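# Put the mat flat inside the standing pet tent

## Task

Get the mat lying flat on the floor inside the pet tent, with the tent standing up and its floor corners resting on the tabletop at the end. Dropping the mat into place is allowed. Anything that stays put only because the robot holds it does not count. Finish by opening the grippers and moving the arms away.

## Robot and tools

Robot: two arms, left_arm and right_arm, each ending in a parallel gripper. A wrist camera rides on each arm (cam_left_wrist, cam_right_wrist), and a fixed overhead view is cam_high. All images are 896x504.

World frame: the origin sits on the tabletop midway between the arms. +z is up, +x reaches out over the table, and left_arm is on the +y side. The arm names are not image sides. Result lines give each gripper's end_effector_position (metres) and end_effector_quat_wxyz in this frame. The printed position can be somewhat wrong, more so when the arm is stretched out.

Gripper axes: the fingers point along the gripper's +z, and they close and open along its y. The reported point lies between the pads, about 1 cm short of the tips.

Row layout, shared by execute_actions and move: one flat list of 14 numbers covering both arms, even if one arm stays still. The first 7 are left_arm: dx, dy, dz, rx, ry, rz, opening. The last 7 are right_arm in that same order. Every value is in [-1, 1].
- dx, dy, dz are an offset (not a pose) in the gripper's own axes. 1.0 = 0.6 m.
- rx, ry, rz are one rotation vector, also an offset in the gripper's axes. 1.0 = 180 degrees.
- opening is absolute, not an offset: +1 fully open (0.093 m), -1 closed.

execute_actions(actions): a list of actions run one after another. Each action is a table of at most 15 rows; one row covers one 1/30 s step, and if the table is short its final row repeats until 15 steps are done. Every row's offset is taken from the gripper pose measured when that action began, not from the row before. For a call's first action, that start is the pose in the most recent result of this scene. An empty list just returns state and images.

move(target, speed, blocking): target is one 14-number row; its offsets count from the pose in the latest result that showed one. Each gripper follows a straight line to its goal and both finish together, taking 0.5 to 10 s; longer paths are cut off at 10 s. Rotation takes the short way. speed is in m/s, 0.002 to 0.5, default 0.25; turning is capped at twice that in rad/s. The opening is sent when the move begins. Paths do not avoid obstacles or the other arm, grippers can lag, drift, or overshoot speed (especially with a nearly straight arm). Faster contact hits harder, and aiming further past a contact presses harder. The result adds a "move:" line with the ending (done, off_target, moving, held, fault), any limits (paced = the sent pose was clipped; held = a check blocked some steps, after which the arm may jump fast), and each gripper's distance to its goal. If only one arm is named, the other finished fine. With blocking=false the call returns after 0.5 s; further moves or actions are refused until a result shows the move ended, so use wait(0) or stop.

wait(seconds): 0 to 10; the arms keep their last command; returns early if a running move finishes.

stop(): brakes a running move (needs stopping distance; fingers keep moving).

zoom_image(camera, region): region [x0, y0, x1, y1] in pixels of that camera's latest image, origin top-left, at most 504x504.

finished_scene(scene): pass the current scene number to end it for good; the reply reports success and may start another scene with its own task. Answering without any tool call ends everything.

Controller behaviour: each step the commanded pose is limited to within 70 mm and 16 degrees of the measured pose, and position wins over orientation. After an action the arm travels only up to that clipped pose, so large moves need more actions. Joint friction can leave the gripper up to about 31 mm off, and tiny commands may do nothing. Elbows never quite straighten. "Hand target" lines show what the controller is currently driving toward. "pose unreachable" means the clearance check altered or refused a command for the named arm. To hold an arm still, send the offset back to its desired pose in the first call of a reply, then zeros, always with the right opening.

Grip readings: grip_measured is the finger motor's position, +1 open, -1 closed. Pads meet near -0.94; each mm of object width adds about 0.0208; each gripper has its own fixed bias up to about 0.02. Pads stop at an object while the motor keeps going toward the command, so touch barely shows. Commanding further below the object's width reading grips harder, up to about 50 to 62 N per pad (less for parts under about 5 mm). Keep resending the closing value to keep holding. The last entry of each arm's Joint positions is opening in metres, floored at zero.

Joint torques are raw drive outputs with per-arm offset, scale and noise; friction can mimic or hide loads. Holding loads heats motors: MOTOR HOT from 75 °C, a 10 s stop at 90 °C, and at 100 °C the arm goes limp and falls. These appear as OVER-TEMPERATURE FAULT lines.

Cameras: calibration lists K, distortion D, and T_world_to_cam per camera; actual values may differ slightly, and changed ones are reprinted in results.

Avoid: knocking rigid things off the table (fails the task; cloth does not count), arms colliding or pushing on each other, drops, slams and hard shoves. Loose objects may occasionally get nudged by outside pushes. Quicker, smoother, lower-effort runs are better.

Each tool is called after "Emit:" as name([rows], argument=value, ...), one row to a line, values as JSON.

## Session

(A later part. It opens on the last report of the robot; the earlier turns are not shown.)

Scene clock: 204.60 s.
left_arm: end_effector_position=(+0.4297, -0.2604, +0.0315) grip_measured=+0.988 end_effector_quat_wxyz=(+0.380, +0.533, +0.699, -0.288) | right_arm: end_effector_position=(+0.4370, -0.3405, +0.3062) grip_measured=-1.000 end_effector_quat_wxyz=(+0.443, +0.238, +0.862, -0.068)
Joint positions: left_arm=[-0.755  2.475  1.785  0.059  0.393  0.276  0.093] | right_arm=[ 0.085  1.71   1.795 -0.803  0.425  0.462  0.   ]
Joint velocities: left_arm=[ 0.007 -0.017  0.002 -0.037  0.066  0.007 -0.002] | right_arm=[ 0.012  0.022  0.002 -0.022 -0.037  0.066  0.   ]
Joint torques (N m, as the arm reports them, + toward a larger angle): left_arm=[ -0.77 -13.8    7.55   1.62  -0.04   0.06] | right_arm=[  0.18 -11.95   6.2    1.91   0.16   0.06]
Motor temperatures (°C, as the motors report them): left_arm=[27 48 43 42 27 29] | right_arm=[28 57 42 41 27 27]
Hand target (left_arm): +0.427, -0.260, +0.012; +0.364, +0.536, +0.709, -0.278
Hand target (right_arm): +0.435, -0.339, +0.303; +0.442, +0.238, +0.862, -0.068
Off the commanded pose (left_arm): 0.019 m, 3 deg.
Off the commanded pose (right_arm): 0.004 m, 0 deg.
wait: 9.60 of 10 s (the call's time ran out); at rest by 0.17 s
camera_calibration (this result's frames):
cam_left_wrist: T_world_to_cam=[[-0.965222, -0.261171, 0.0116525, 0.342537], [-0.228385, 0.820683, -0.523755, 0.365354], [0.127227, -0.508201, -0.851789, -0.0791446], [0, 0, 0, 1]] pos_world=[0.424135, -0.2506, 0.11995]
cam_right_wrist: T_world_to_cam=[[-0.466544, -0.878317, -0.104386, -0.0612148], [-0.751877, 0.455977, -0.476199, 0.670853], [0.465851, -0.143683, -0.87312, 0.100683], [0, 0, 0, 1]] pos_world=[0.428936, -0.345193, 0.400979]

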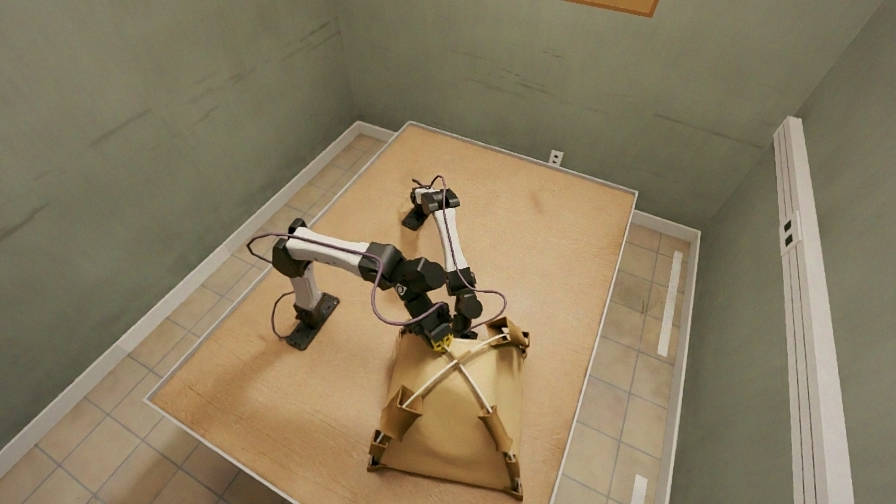

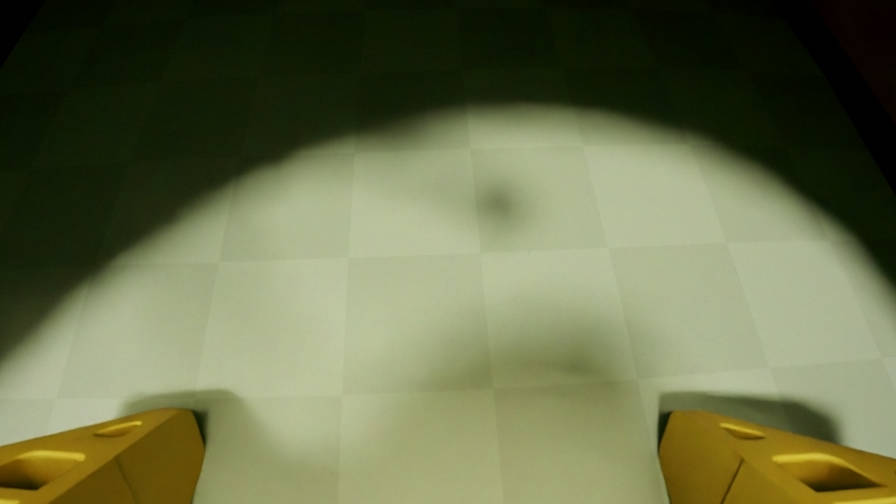

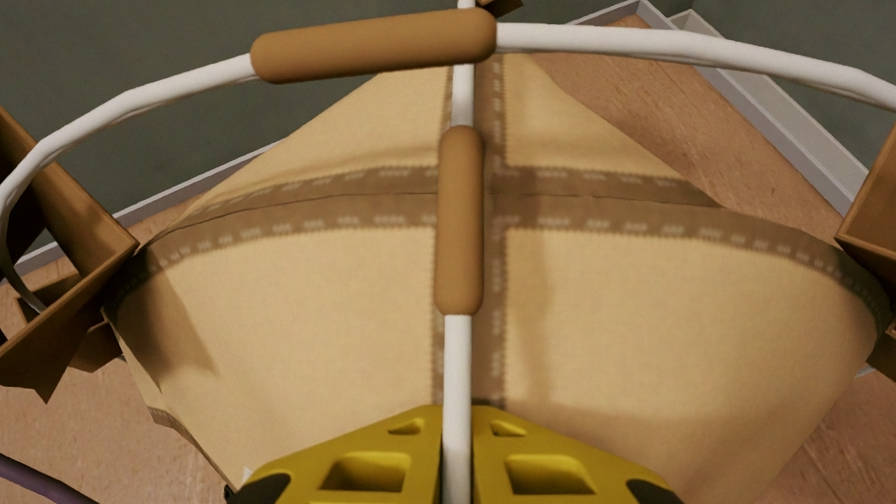

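Emit:
wait(seconds=10)

Scene clock: 214.60 s.
left_arm: end_effector_position=(+0.4297, -0.2604, +0.0315) grip_measured=+0.988 end_effector_quat_wxyz=(+0.380, +0.533, +0.699, -0.288) | right_arm: end_effector_position=(+0.4370, -0.3405, +0.3062) grip_measured=-1.000 end_effector_quat_wxyz=(+0.443, +0.238, +0.862, -0.068)
Joint positions: left_arm=[-0.755  2.475  1.785  0.059  0.393  0.276  0.093] | right_arm=[ 0.085  1.71   1.795 -0.803  0.425  0.462  0.   ]
Joint velocities: left_arm=[-0.002  0.007  0.007  0.051 -0.007  0.037 -0.   ] | right_arm=[-0.017 -0.007  0.002  0.037 -0.022  0.007  0.   ]
Joint torques (N m, as the arm reports them, + toward a larger angle): left_arm=[ -0.77 -13.8    7.54   1.63  -0.03   0.06] | right_arm=[  0.17 -11.93   6.19   1.9    0.16   0.08]
Motor temperatures (°C, as the motors report them): left_arm=[27 48 44 42 27 29] | right_arm=[28 57 42 41 27 27]
Hand target (left_arm): +0.427, -0.260, +0.012; +0.364, +0.536, +0.709, -0.278
Hand target (right_arm): +0.435, -0.339, +0.303; +0.442, +0.238, +0.862, -0.068
Off the commanded pose (left_arm): 0.019 m, 3 deg.
Off the commanded pose (right_arm): 0.004 m, 0 deg.
wait: 9.23 of 10 s (the call's time ran out); at rest from the start
camera_calibration (this result's frames):
cam_left_wrist: T_world_to_cam=[[-0.965222, -0.261171, 0.0116525, 0.342537], [-0.228385, 0.820683, -0.523755, 0.365354], [0.127227, -0.508201, -0.851789, -0.0791446], [0, 0, 0, 1]] pos_world=[0.424135, -0.2506, 0.11995]
cam_right_wrist: T_world_to_cam=[[-0.466544, -0.878317, -0.104386, -0.0612148], [-0.751877, 0.455977, -0.476199, 0.670853], [0.465851, -0.143683, -0.87312, 0.100683], [0, 0, 0, 1]] pos_world=[0.428936, -0.345193, 0.400979]

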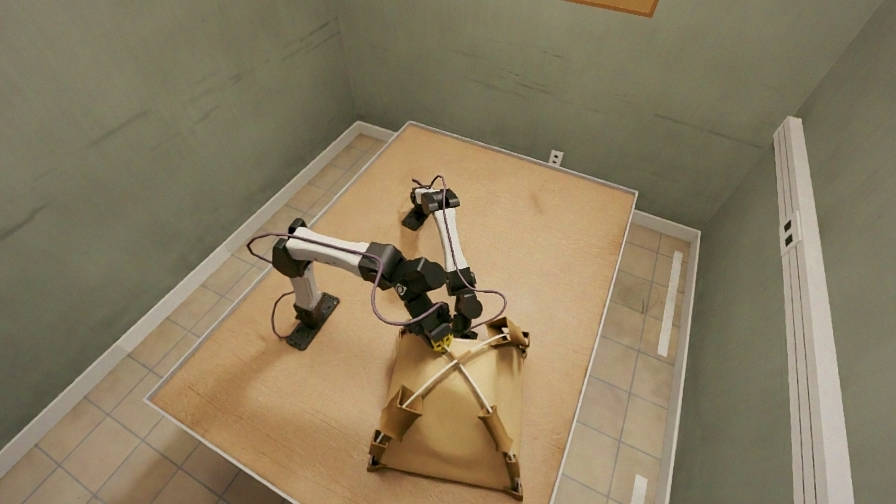

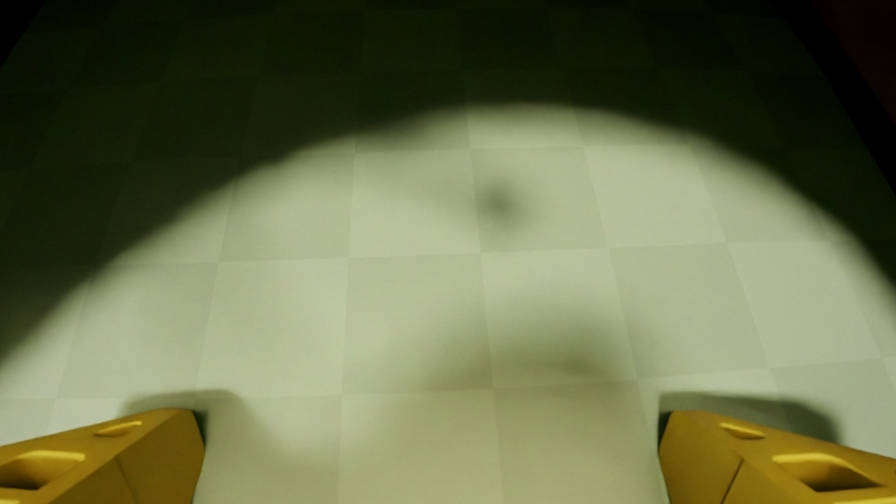

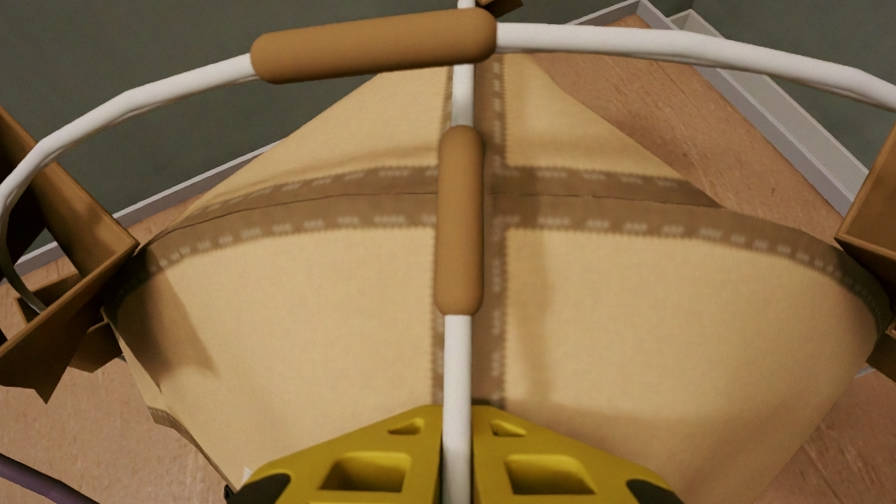

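Emit:
move(target=[-0.05,0,-0.054,0,-0.055,0,1, 0,0,0,0,0,0,0.8], speed=0.15)

Emit:
move(target=[0.06,0,-0.15,0,-0.045,0,1, -0.04,0,-0.197,0,0,0,0.8], speed=0.2)

Scene clock: 216.53 s.
left_arm: end_effector_position=(+0.4271, -0.2534, +0.0682) grip_measured=+0.988 end_effector_quat_wxyz=(+0.435, +0.511, +0.666, -0.326) | right_arm: end_effector_position=(+0.4372, -0.3405, +0.3064) grip_measured=+0.799 end_effector_quat_wxyz=(+0.443, +0.238, +0.861, -0.068)
Joint positions: left_arm=[-0.739  2.38   1.622  0.288  0.442  0.224  0.093] | right_arm=[ 0.085  1.71   1.795 -0.802  0.425  0.462  0.084]
Joint velocities: left_arm=[ 0.002 -0.017 -0.007 -0.007 -0.051 -0.051  0.001] | right_arm=[-0.017 -0.017  0.007 -0.037 -0.022 -0.037 -0.001]
Joint torques (N m, as the arm reports them, + toward a larger angle): left_arm=[  0.25 -17.38   5.12   2.11   0.31  -0.05] | right_arm=[ -0.18 -10.98   7.91   1.79   0.12   0.04]
Motor temperatures (°C, as the motors report them): left_arm=[27 49 44 42 27 29] | right_arm=[28 57 42 41 27 27]
Hand target (left_arm): +0.427, -0.251, +0.075; +0.439, +0.508, +0.663, -0.332
Hand target (right_arm): +0.437, -0.341, +0.306; +0.443, +0.238, +0.862, -0.068
Off the commanded pose (left_arm): 0.007 m, 1 deg.
Off the commanded pose (right_arm): 0.000 m, 0 deg.
move: done
camera_calibration (this result's frames):
cam_left_wrist: T_world_to_cam=[[-0.965753, -0.259425, 0.00451592, 0.342566], [-0.200204, 0.733996, -0.648975, 0.35279], [0.165046, -0.627654, -0.760796, -0.0966531], [0, 0, 0, 1]] pos_world=[0.417416, -0.230741, 0.153872]
cam_right_wrist: T_world_to_cam=[[-0.466386, -0.878298, -0.10525, -0.0608562], [-0.751155, 0.456063, -0.477256, 0.671173], [0.467174, -0.143526, -0.872439, 0.100077], [0, 0, 0, 1]] pos_world=[0.429019, -0.345183, 0.401227]

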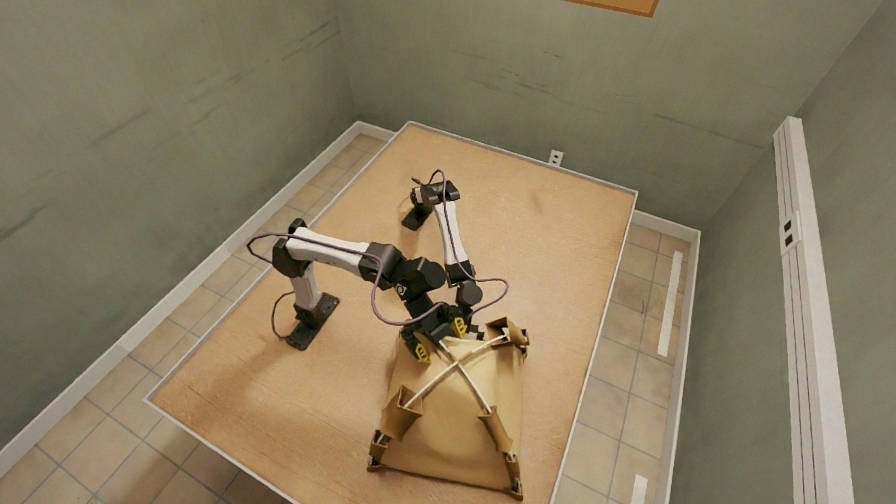

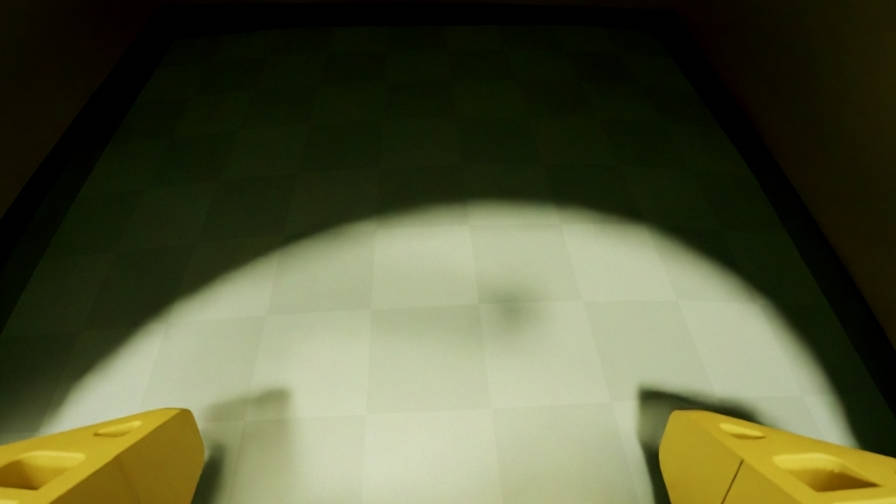

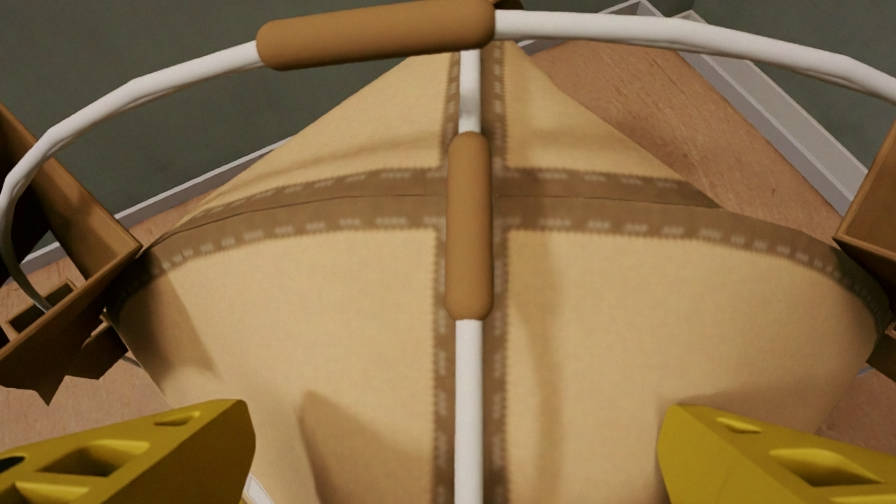

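Scene clock: 217.87 s.
left_arm: end_effector_position=(+0.4042, -0.1620, +0.0686) grip_measured=+0.988 end_effector_quat_wxyz=(+0.478, +0.488, +0.639, -0.354) | right_arm: end_effector_position=(+0.3611, -0.3147, +0.4071) grip_measured=+0.799 end_effector_quat_wxyz=(+0.458, +0.242, +0.854, -0.059)
Joint positions: left_arm=[-0.619  2.179  1.107  0.718  0.571  0.212  0.093] | right_arm=[ 0.208  1.649  2.181 -1.252  0.515  0.555  0.084]
Joint velocities: left_arm=[ 0.012 -0.012  0.002  0.007 -0.022 -0.037 -0.001] | right_arm=[-0.017 -0.012 -0.007  0.037  0.022 -0.007 -0.001]
Joint torques (N m, as the arm reports them, + toward a larger angle): left_arm=[ -0.09 -14.37   4.24   2.1    0.3   -0.06] | right_arm=[ 0.6  -5.88  7.41  1.54  0.22  0.13]
Motor temperatures (°C, as the motors report them): left_arm=[27 49 44 42 27 29] | right_arm=[28 57 42 41 27 27]
Hand target (left_arm): +0.401, -0.160, +0.074; +0.481, +0.488, +0.634, -0.360
Hand target (right_arm): +0.364, -0.311, +0.398; +0.443, +0.239, +0.861, -0.066
Off the commanded pose (left_arm): 0.005 m, 1 deg.
Off the commanded pose (right_arm): 0.012 m, 2 deg.
move: off_target (right_arm)
camera_calibration (this result's frames):
cam_left_wrist: T_world_to_cam=[[-0.964481, -0.264147, -0.00150779, 0.343211], [-0.176937, 0.650266, -0.738815, 0.264569], [0.196136, -0.712306, -0.673907, -0.0674524], [0, 0, 0, 1]] pos_world=[0.391062, -0.129429, 0.150528]
cam_right_wrist: T_world_to_cam=[[-0.46163, -0.877327, -0.131128, -0.0540068], [-0.733392, 0.460621, -0.499964, 0.654572], [0.499032, -0.13463, -0.856062, 0.211829], [0, 0, 0, 1]] pos_world=[0.349417, -0.320373, 0.501519]

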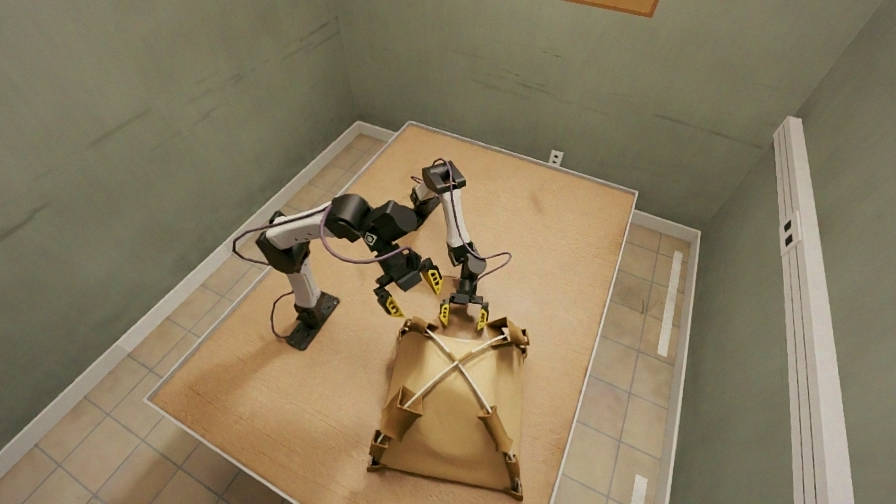

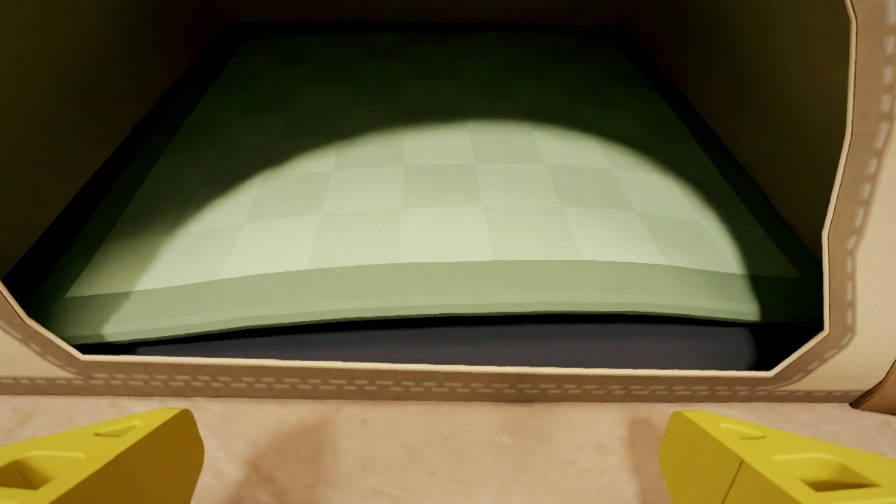

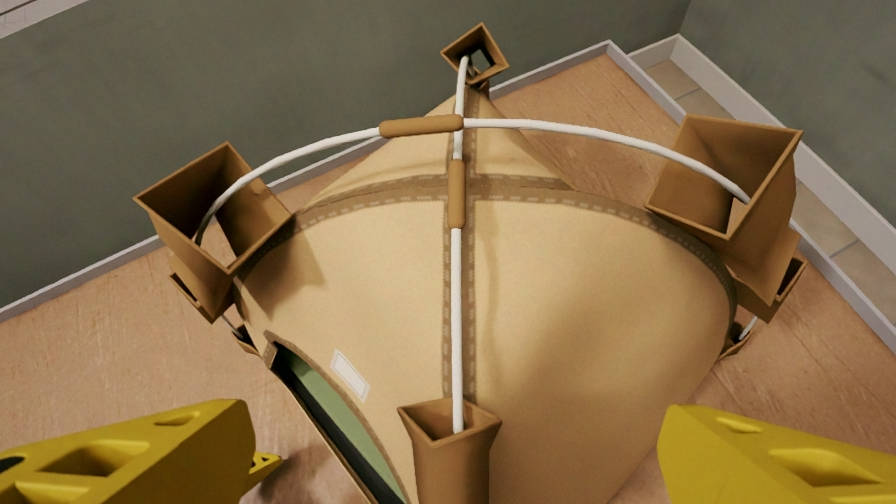

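Emit:
zoom_image(camera="cam_left_wrist", region=[300, 240, 660, 390])

Emit:
zoom_image(camera="cam_left_wrist", region=[0, 240, 300, 390])

Emit:
zoom_image(camera="cam_left_wrist", region=[596, 220, 896, 390])

Region (300, 240, 660, 390) of cam_left_wrist's 896x504 image, scaled by 1.400, with more detail than that image has; it fills the top 210 rows of this view, and the rest is white.

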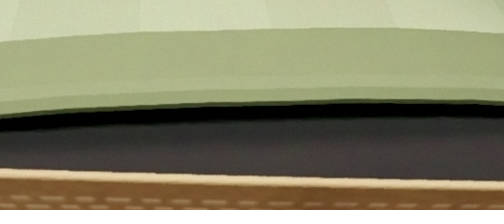

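Region (0, 240, 300, 390) of cam_left_wrist's 896x504 image, scaled by 1.680, with more detail than that image has.

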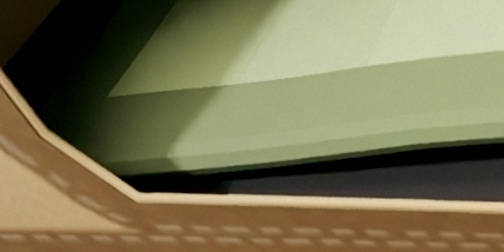

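Region (596, 220, 896, 390) of cam_left_wrist's 896x504 image, scaled by 1.680, with more detail than that image has; it fills the top 286 rows of this view, and the rest is white.

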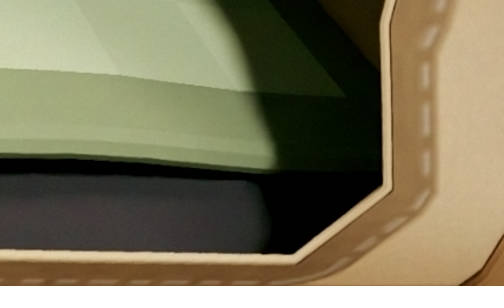

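Emit:
move(target=[-0.0506,-0.0183,0.1203,-0.125,0.149,-0.4317,0.5, 0,0,0,0,0,0,0.8], speed=0.4)

Scene clock: 229.43 s.
left_arm: end_effector_position=(+0.4175, -0.2357, +0.0710) grip_measured=+0.501 end_effector_quat_wxyz=(+0.086, -0.051, +0.937, -0.334) | right_arm: end_effector_position=(+0.3612, -0.3147, +0.4072) grip_measured=+0.799 end_effector_quat_wxyz=(+0.458, +0.242, +0.853, -0.059)
Joint positions: left_arm=[-0.775  2.426  2.072 -0.558  0.266 -1.046  0.069] | right_arm=[ 0.208  1.649  2.181 -1.252  0.515  0.556  0.084]
Joint velocities: left_arm=[ 0.017 -0.007 -0.007 -0.139 -0.051 -0.037  0.001] | right_arm=[-0.012  0.002  0.002  0.022 -0.007 -0.051 -0.001]
Joint torques (N m, as the arm reports them, + toward a larger angle): left_arm=[ -0.62 -15.46   8.5    1.47   0.22  -0.01] | right_arm=[-0.23 -8.42  6.44  1.77  0.16  0.04]
Motor temperatures (°C, as the motors report them): left_arm=[27 50 43 43 27 29] | right_arm=[28 54 42 40 27 27]
Hand target (left_arm): +0.416, -0.241, +0.074; +0.082, -0.048, +0.936, -0.340
Hand target (right_arm): +0.361, -0.315, +0.407; +0.458, +0.242, +0.854, -0.059
Off the commanded pose (left_arm): 0.007 m, 1 deg.
Off the commanded pose (right_arm): 0.000 m, 0 deg.
move: done
camera_calibration (this result's frames):
cam_left_wrist: T_world_to_cam=[[0.0448774, -0.763797, 0.643894, -0.248387], [-0.968731, 0.124167, 0.214807, 0.455458], [-0.244019, -0.6334, -0.734342, 0.085711], [0, 0, 0, 1]] pos_world=[0.473278, -0.191981, 0.125041]
cam_right_wrist: T_world_to_cam=[[-0.461933, -0.877037, -0.131997, -0.0534078], [-0.732882, 0.461275, -0.500109, 0.654718], [0.499501, -0.134279, -0.855843, 0.21171], [0, 0, 0, 1]] pos_world=[0.349411, -0.320417, 0.501571]

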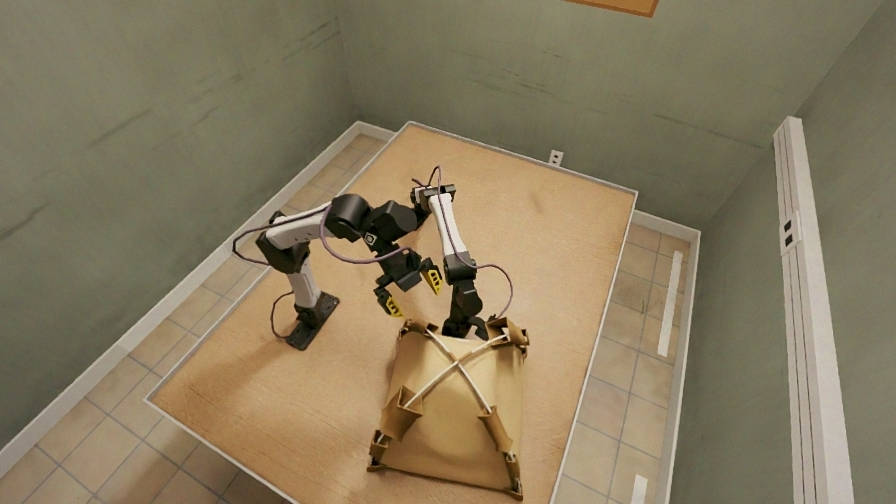

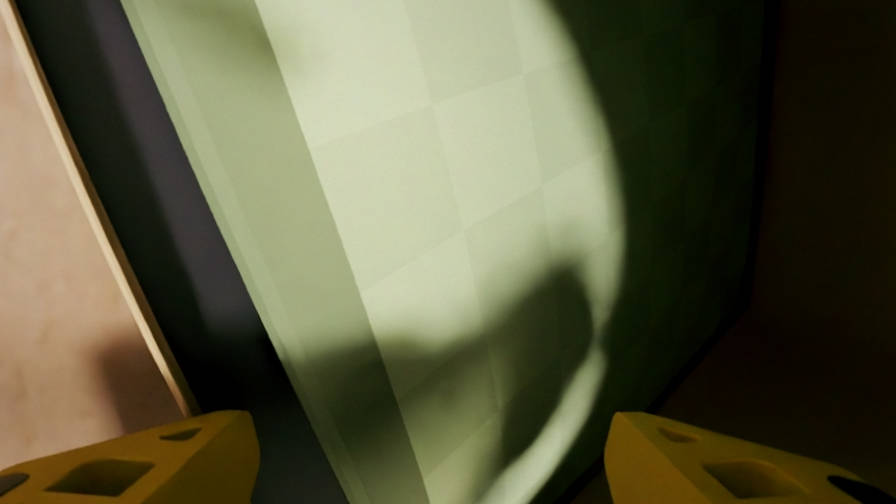

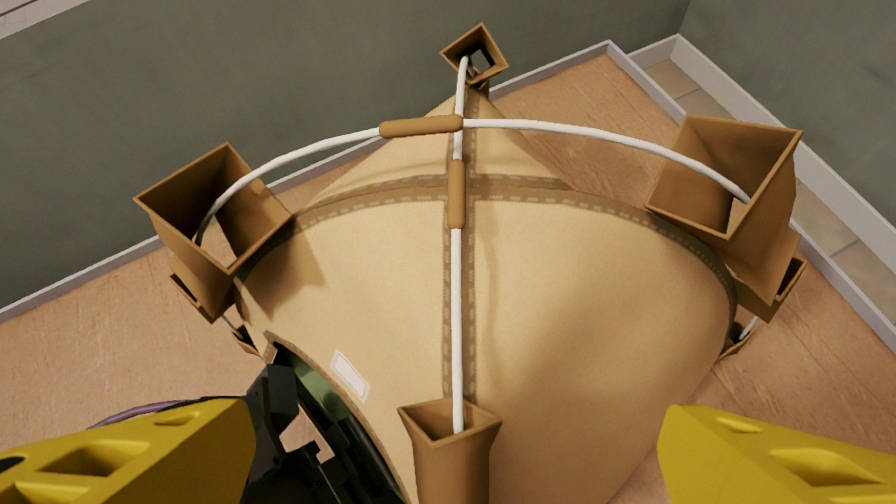

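Emit:
move(target=[0.003,0.011,0.039,0,0,0,0.5, 0,0,0,0,0,0,0.8], speed=0.06)

Scene clock: 235.53 s.
left_arm: end_effector_position=(+0.4210, -0.2444, +0.0599) grip_measured=+0.501 end_effector_quat_wxyz=(+0.091, -0.047, +0.934, -0.343) | right_arm: end_effector_position=(+0.3612, -0.3147, +0.4072) grip_measured=+0.799 end_effector_quat_wxyz=(+0.458, +0.242, +0.853, -0.059)
Joint positions: left_arm=[-0.78   2.459  2.072 -0.501  0.268 -1.049  0.069] | right_arm=[ 0.208  1.649  2.181 -1.252  0.515  0.556  0.084]
Joint velocities: left_arm=[-0.002  0.002  0.007  0.007 -0.007 -0.051 -0.   ] | right_arm=[ 0.007 -0.002 -0.007 -0.037 -0.081 -0.037 -0.001]
Joint torques (N m, as the arm reports them, + toward a larger angle): left_arm=[ -0.51 -14.58   7.71   1.41   0.04   0.02] | right_arm=[-0.2  -8.39  6.41  1.77  0.16  0.06]
Motor temperatures (°C, as the motors report them): left_arm=[27 51 44 42 27 29] | right_arm=[28 53 42 41 27 27]
Hand target (left_arm): +0.420, -0.245, +0.049; +0.086, -0.051, +0.937, -0.334
Hand target (right_arm): +0.361, -0.315, +0.407; +0.458, +0.242, +0.853, -0.059
Off the commanded pose (left_arm): 0.011 m, 1 deg.
Off the commanded pose (right_arm): 0.000 m, 0 deg.
move: off_target (left_arm)
camera_calibration (this result's frames):
cam_left_wrist: T_world_to_cam=[[0.0333793, -0.751133, 0.659306, -0.24098], [-0.971091, 0.131637, 0.199135, 0.466053], [-0.236366, -0.646893, -0.725025, 0.0658711], [0, 0, 0, 1]] pos_world=[0.476193, -0.199747, 0.11383]
cam_right_wrist: T_world_to_cam=[[-0.461933, -0.877037, -0.131997, -0.0534078], [-0.732882, 0.461275, -0.500109, 0.654718], [0.499501, -0.134279, -0.855843, 0.21171], [0, 0, 0, 1]] pos_world=[0.349411, -0.320417, 0.501571]

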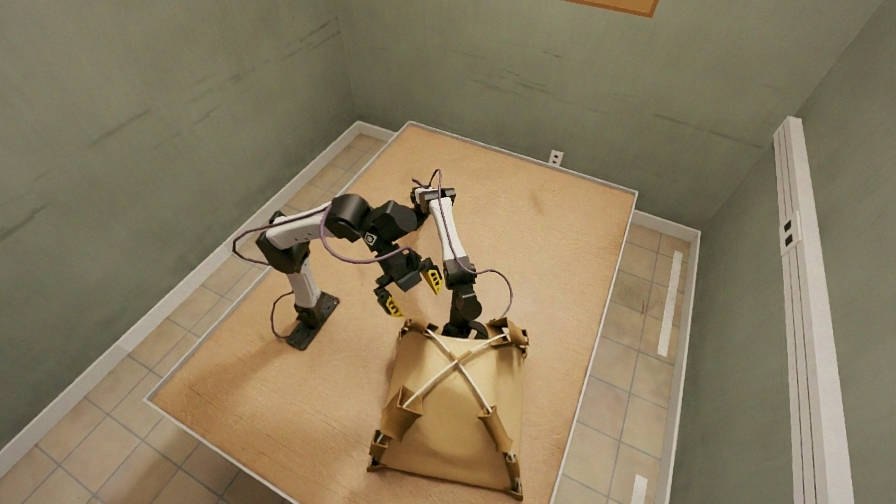

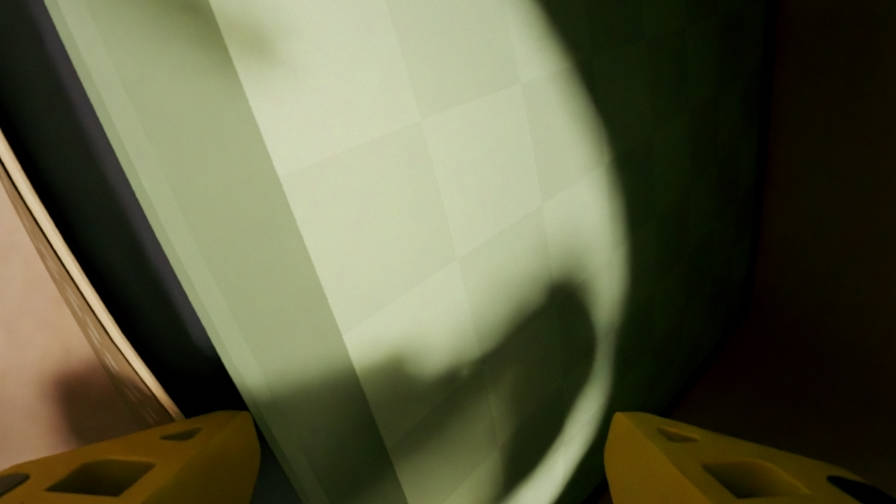

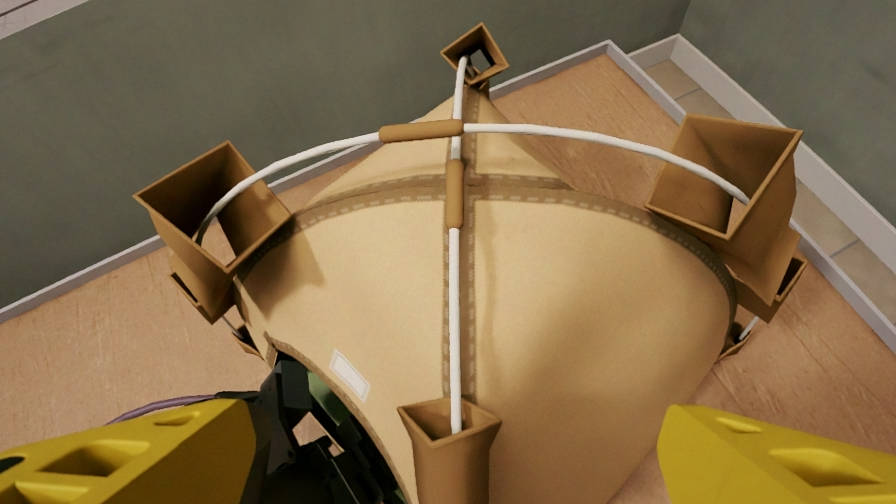

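Emit:
move(target=[0.005,0.027,0.027,0,0,0,0.5, 0,0,0,0,0,0,0.8], speed=0.06)

Scene clock: 236.87 s.
left_arm: end_effector_position=(+0.4237, -0.2478, +0.0543) grip_measured=+0.501 end_effector_quat_wxyz=(+0.100, -0.045, +0.928, -0.356) | right_arm: end_effector_position=(+0.3612, -0.3147, +0.4072) grip_measured=+0.799 end_effector_quat_wxyz=(+0.458, +0.242, +0.853, -0.059)
Joint positions: left_arm=[-0.78   2.459  2.028 -0.422  0.269 -1.049  0.069] | right_arm=[ 0.208  1.649  2.181 -1.252  0.515  0.556  0.084]
Joint velocities: left_arm=[ 0.002 -0.017 -0.012 -0.007  0.022  0.007  0.   ] | right_arm=[-0.007 -0.002  0.012  0.066 -0.051  0.037 -0.001]
Joint torques (N m, as the arm reports them, + toward a larger angle): left_arm=[ -0.08 -15.6    5.26   1.62   0.1    0.08] | right_arm=[-0.26 -8.45  6.38  1.78  0.17  0.04]
Motor temperatures (°C, as the motors report them): left_arm=[27 51 44 42 27 29] | right_arm=[28 53 42 41 27 27]
Hand target (left_arm): +0.421, -0.242, +0.037; +0.091, -0.047, +0.934, -0.343
Hand target (right_arm): +0.361, -0.315, +0.407; +0.458, +0.242, +0.853, -0.059
Off the commanded pose (left_arm): 0.018 m, 2 deg.
Off the commanded pose (right_arm): 0.000 m, 0 deg.
move: off_target (left_arm)
camera_calibration (this result's frames):
cam_left_wrist: T_world_to_cam=[[0.0182901, -0.733098, 0.679877, -0.230248], [-0.975059, 0.137355, 0.174338, 0.474679], [-0.221192, -0.666109, -0.712302, 0.0483566], [0, 0, 0, 1]] pos_world=[0.477748, -0.201783, 0.10823]
cam_right_wrist: T_world_to_cam=[[-0.461933, -0.877037, -0.131997, -0.0534078], [-0.732882, 0.461275, -0.500109, 0.654718], [0.499501, -0.134279, -0.855843, 0.21171], [0, 0, 0, 1]] pos_world=[0.349411, -0.320417, 0.501571]

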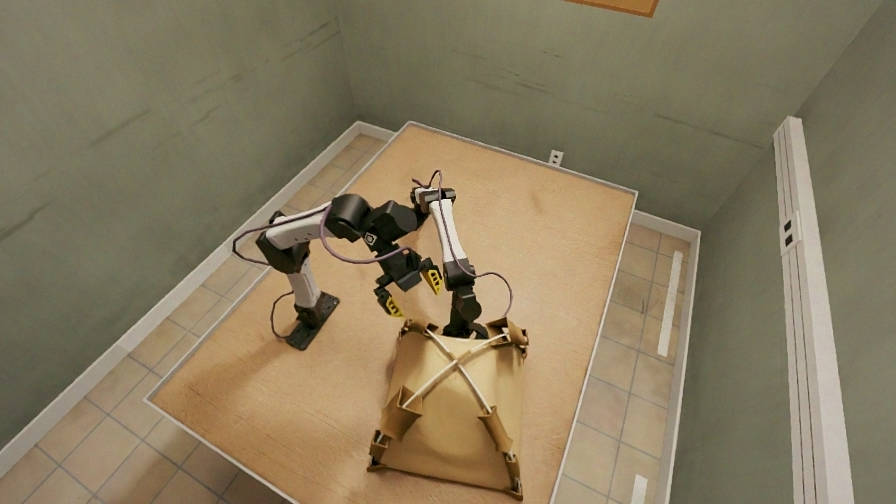

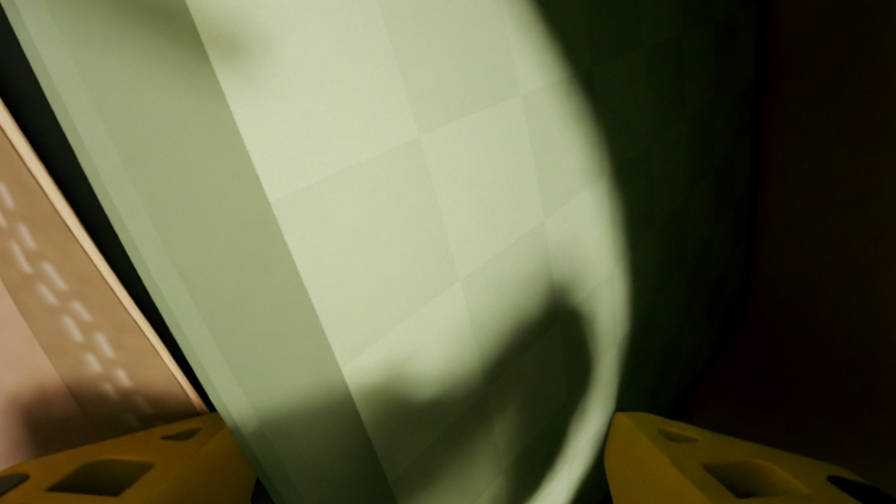

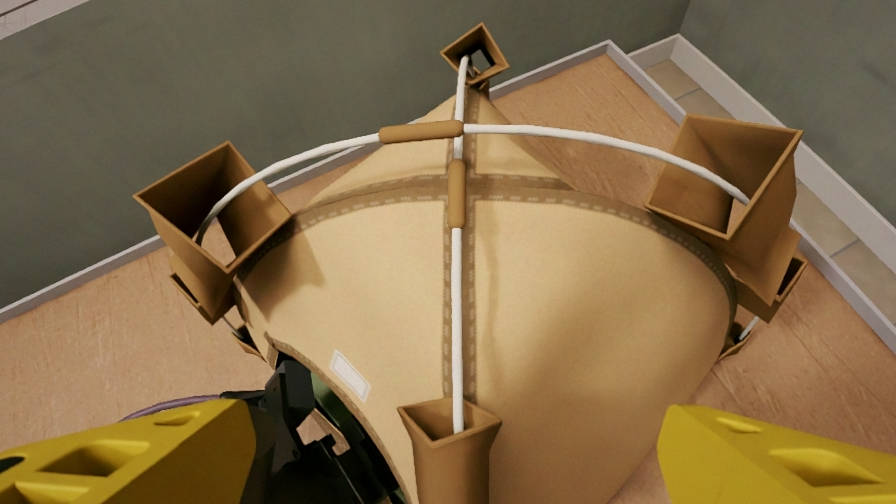

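Emit:
move(target=[-0.0057,-0.036,0.0343,0.0547,-0.0097,0,0.5, 0,0,0,0,0,0,0.8], speed=0.08)

Scene clock: 239.83 s.
left_arm: end_effector_position=(+0.4382, -0.2739, +0.0664) grip_measured=+0.501 end_effector_quat_wxyz=(+0.128, -0.042, +0.891, -0.434) | right_arm: end_effector_position=(+0.3612, -0.3147, +0.4072) grip_measured=+0.799 end_effector_quat_wxyz=(+0.458, +0.242, +0.853, -0.059)
Joint positions: left_arm=[-0.78   2.483  1.988 -0.172  0.308 -1.097  0.069] | right_arm=[ 0.208  1.649  2.181 -1.252  0.515  0.556  0.084]
Joint velocities: left_arm=[-0.002  0.017 -0.002 -0.037  0.037 -0.007 -0.001] | right_arm=[ 0.007 -0.007 -0.017  0.037 -0.007  0.022  0.   ]
Joint torques (N m, as the arm reports them, + toward a larger angle): left_arm=[ -0.77 -15.93   5.6    2.     0.23   0.02] | right_arm=[-0.19 -8.42  6.42  1.75  0.17  0.04]
Motor temperatures (°C, as the motors report them): left_arm=[27 51 44 42 27 29] | right_arm=[28 53 42 41 27 27]
Hand target (left_arm): +0.431, -0.276, +0.054; +0.118, -0.040, +0.893, -0.433
Hand target (right_arm): +0.361, -0.315, +0.407; +0.458, +0.242, +0.853, -0.059
Off the commanded pose (left_arm): 0.014 m, 1 deg.
Off the commanded pose (right_arm): 0.000 m, 0 deg.
move: off_target (left_arm)
camera_calibration (this result's frames):
cam_left_wrist: T_world_to_cam=[[-0.0299379, -0.608284, 0.793154, -0.210085], [-0.984336, 0.155868, 0.0823835, 0.505539], [-0.17374, -0.778264, -0.603423, -0.0159258], [0, 0, 0, 1]] pos_world=[0.488564, -0.218983, 0.115372]
cam_right_wrist: T_world_to_cam=[[-0.461933, -0.877037, -0.131997, -0.0534078], [-0.732882, 0.461275, -0.500109, 0.654718], [0.499501, -0.134279, -0.855843, 0.21171], [0, 0, 0, 1]] pos_world=[0.349411, -0.320417, 0.501571]

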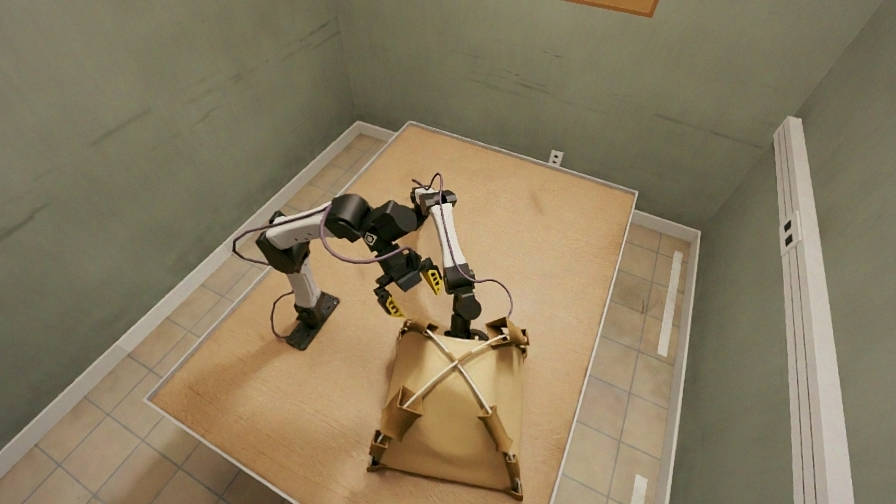

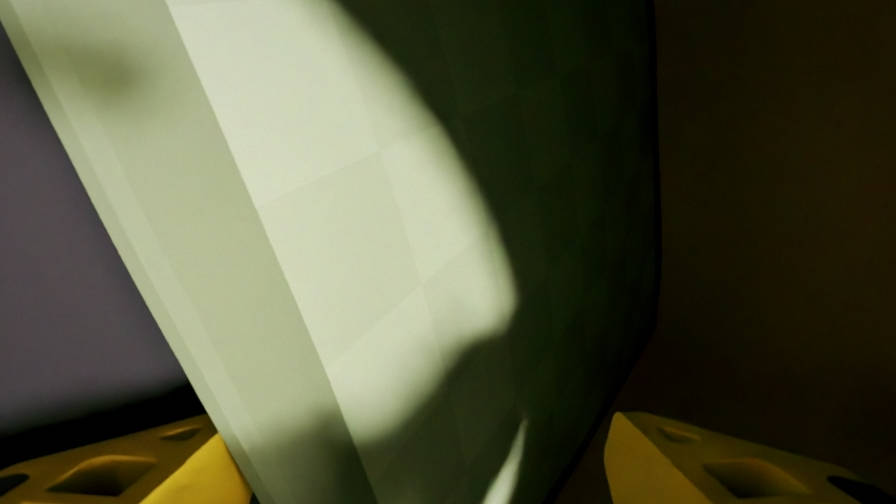

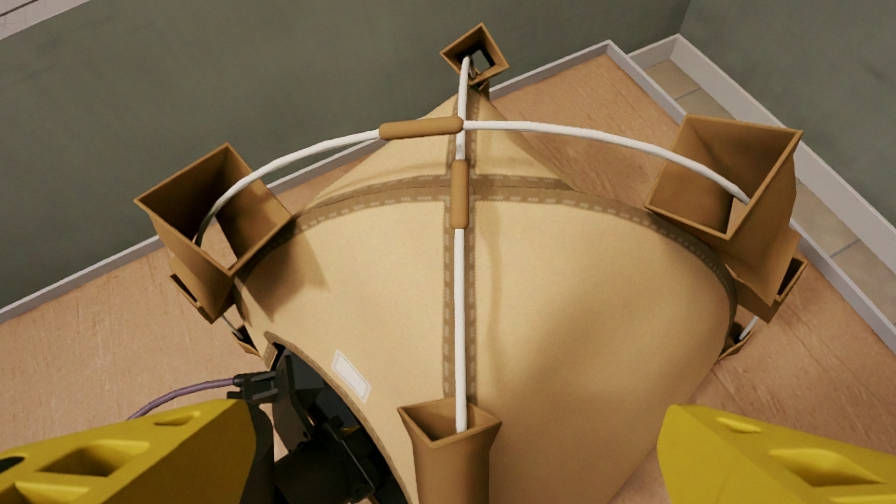

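Emit:
move(target=[0,0.014,0.052,0,0,0,0.5, 0,0,0,0,0,0,0.8], speed=0.07)

Scene clock: 241.37 s.
left_arm: end_effector_position=(+0.4495, -0.2878, +0.0550) grip_measured=+0.500 end_effector_quat_wxyz=(+0.133, -0.042, +0.886, -0.442) | right_arm: end_effector_position=(+0.3612, -0.3147, +0.4073) grip_measured=+0.799 end_effector_quat_wxyz=(+0.458, +0.242, +0.853, -0.059)
Joint positions: left_arm=[-0.781  2.574  2.097 -0.169  0.309 -1.101  0.069] | right_arm=[ 0.208  1.649  2.181 -1.251  0.515  0.556  0.084]
Joint velocities: left_arm=[-0.007  0.007 -0.012 -0.037 -0.037 -0.022 -0.   ] | right_arm=[ 0.012  0.007 -0.007  0.022  0.022 -0.066  0.001]
Joint torques (N m, as the arm reports them, + toward a larger angle): left_arm=[ -0.91 -14.91   8.13   1.79  -0.01   0.05] | right_arm=[-0.27 -8.43  6.38  1.78  0.16  0.05]
Motor temperatures (°C, as the motors report them): left_arm=[27 51 44 42 27 29] | right_arm=[28 52 42 41 27 27]
Hand target (left_arm): +0.446, -0.291, +0.041; +0.128, -0.042, +0.890, -0.435
Hand target (right_arm): +0.361, -0.315, +0.407; +0.458, +0.242, +0.853, -0.059
Off the commanded pose (left_arm): 0.015 m, 1 deg.
Off the commanded pose (right_arm): 0.000 m, 0 deg.
move: off_target (left_arm)
camera_calibration (this result's frames):
cam_left_wrist: T_world_to_cam=[[-0.0376738, -0.594345, 0.803327, -0.202225], [-0.9853, 0.156139, 0.0693122, 0.521016], [-0.166626, -0.788907, -0.591491, -0.0385616], [0, 0, 0, 1]] pos_world=[0.499313, -0.231964, 0.103531]
cam_right_wrist: T_world_to_cam=[[-0.461884, -0.877025, -0.132248, -0.0532746], [-0.732697, 0.46132, -0.500339, 0.654824], [0.499818, -0.134201, -0.85567, 0.211579], [0, 0, 0, 1]] pos_world=[0.349429, -0.320413, 0.50163]

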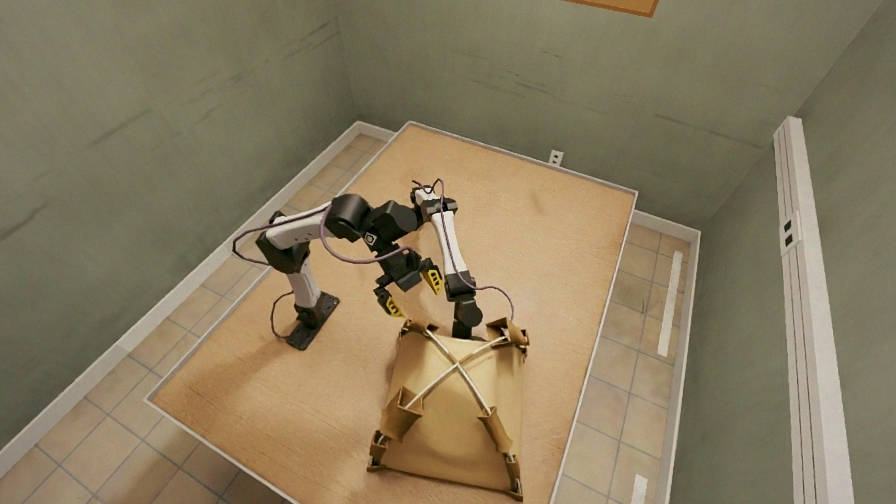

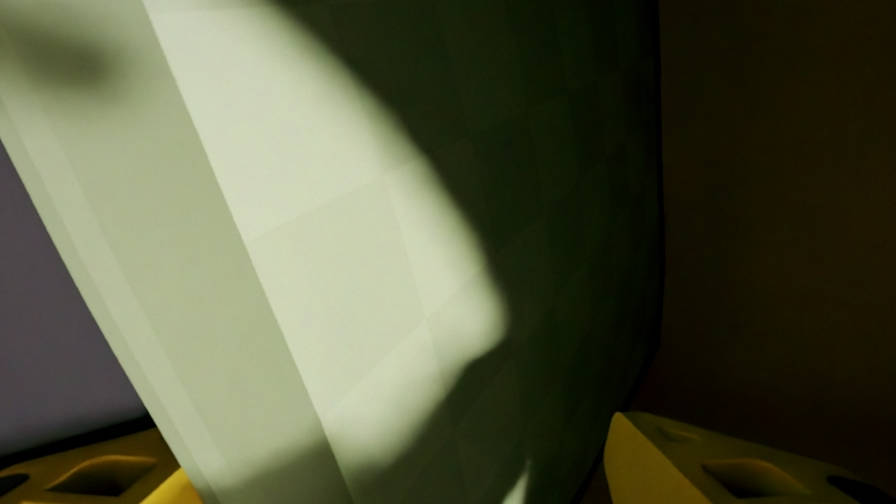

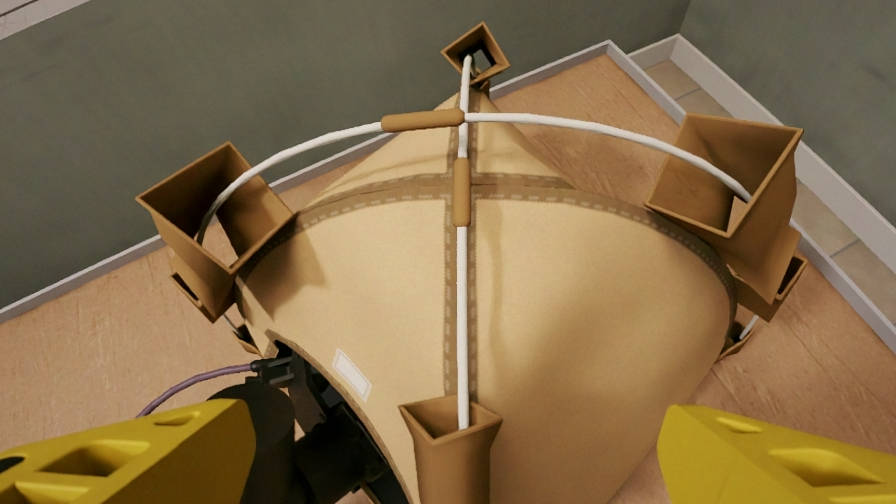

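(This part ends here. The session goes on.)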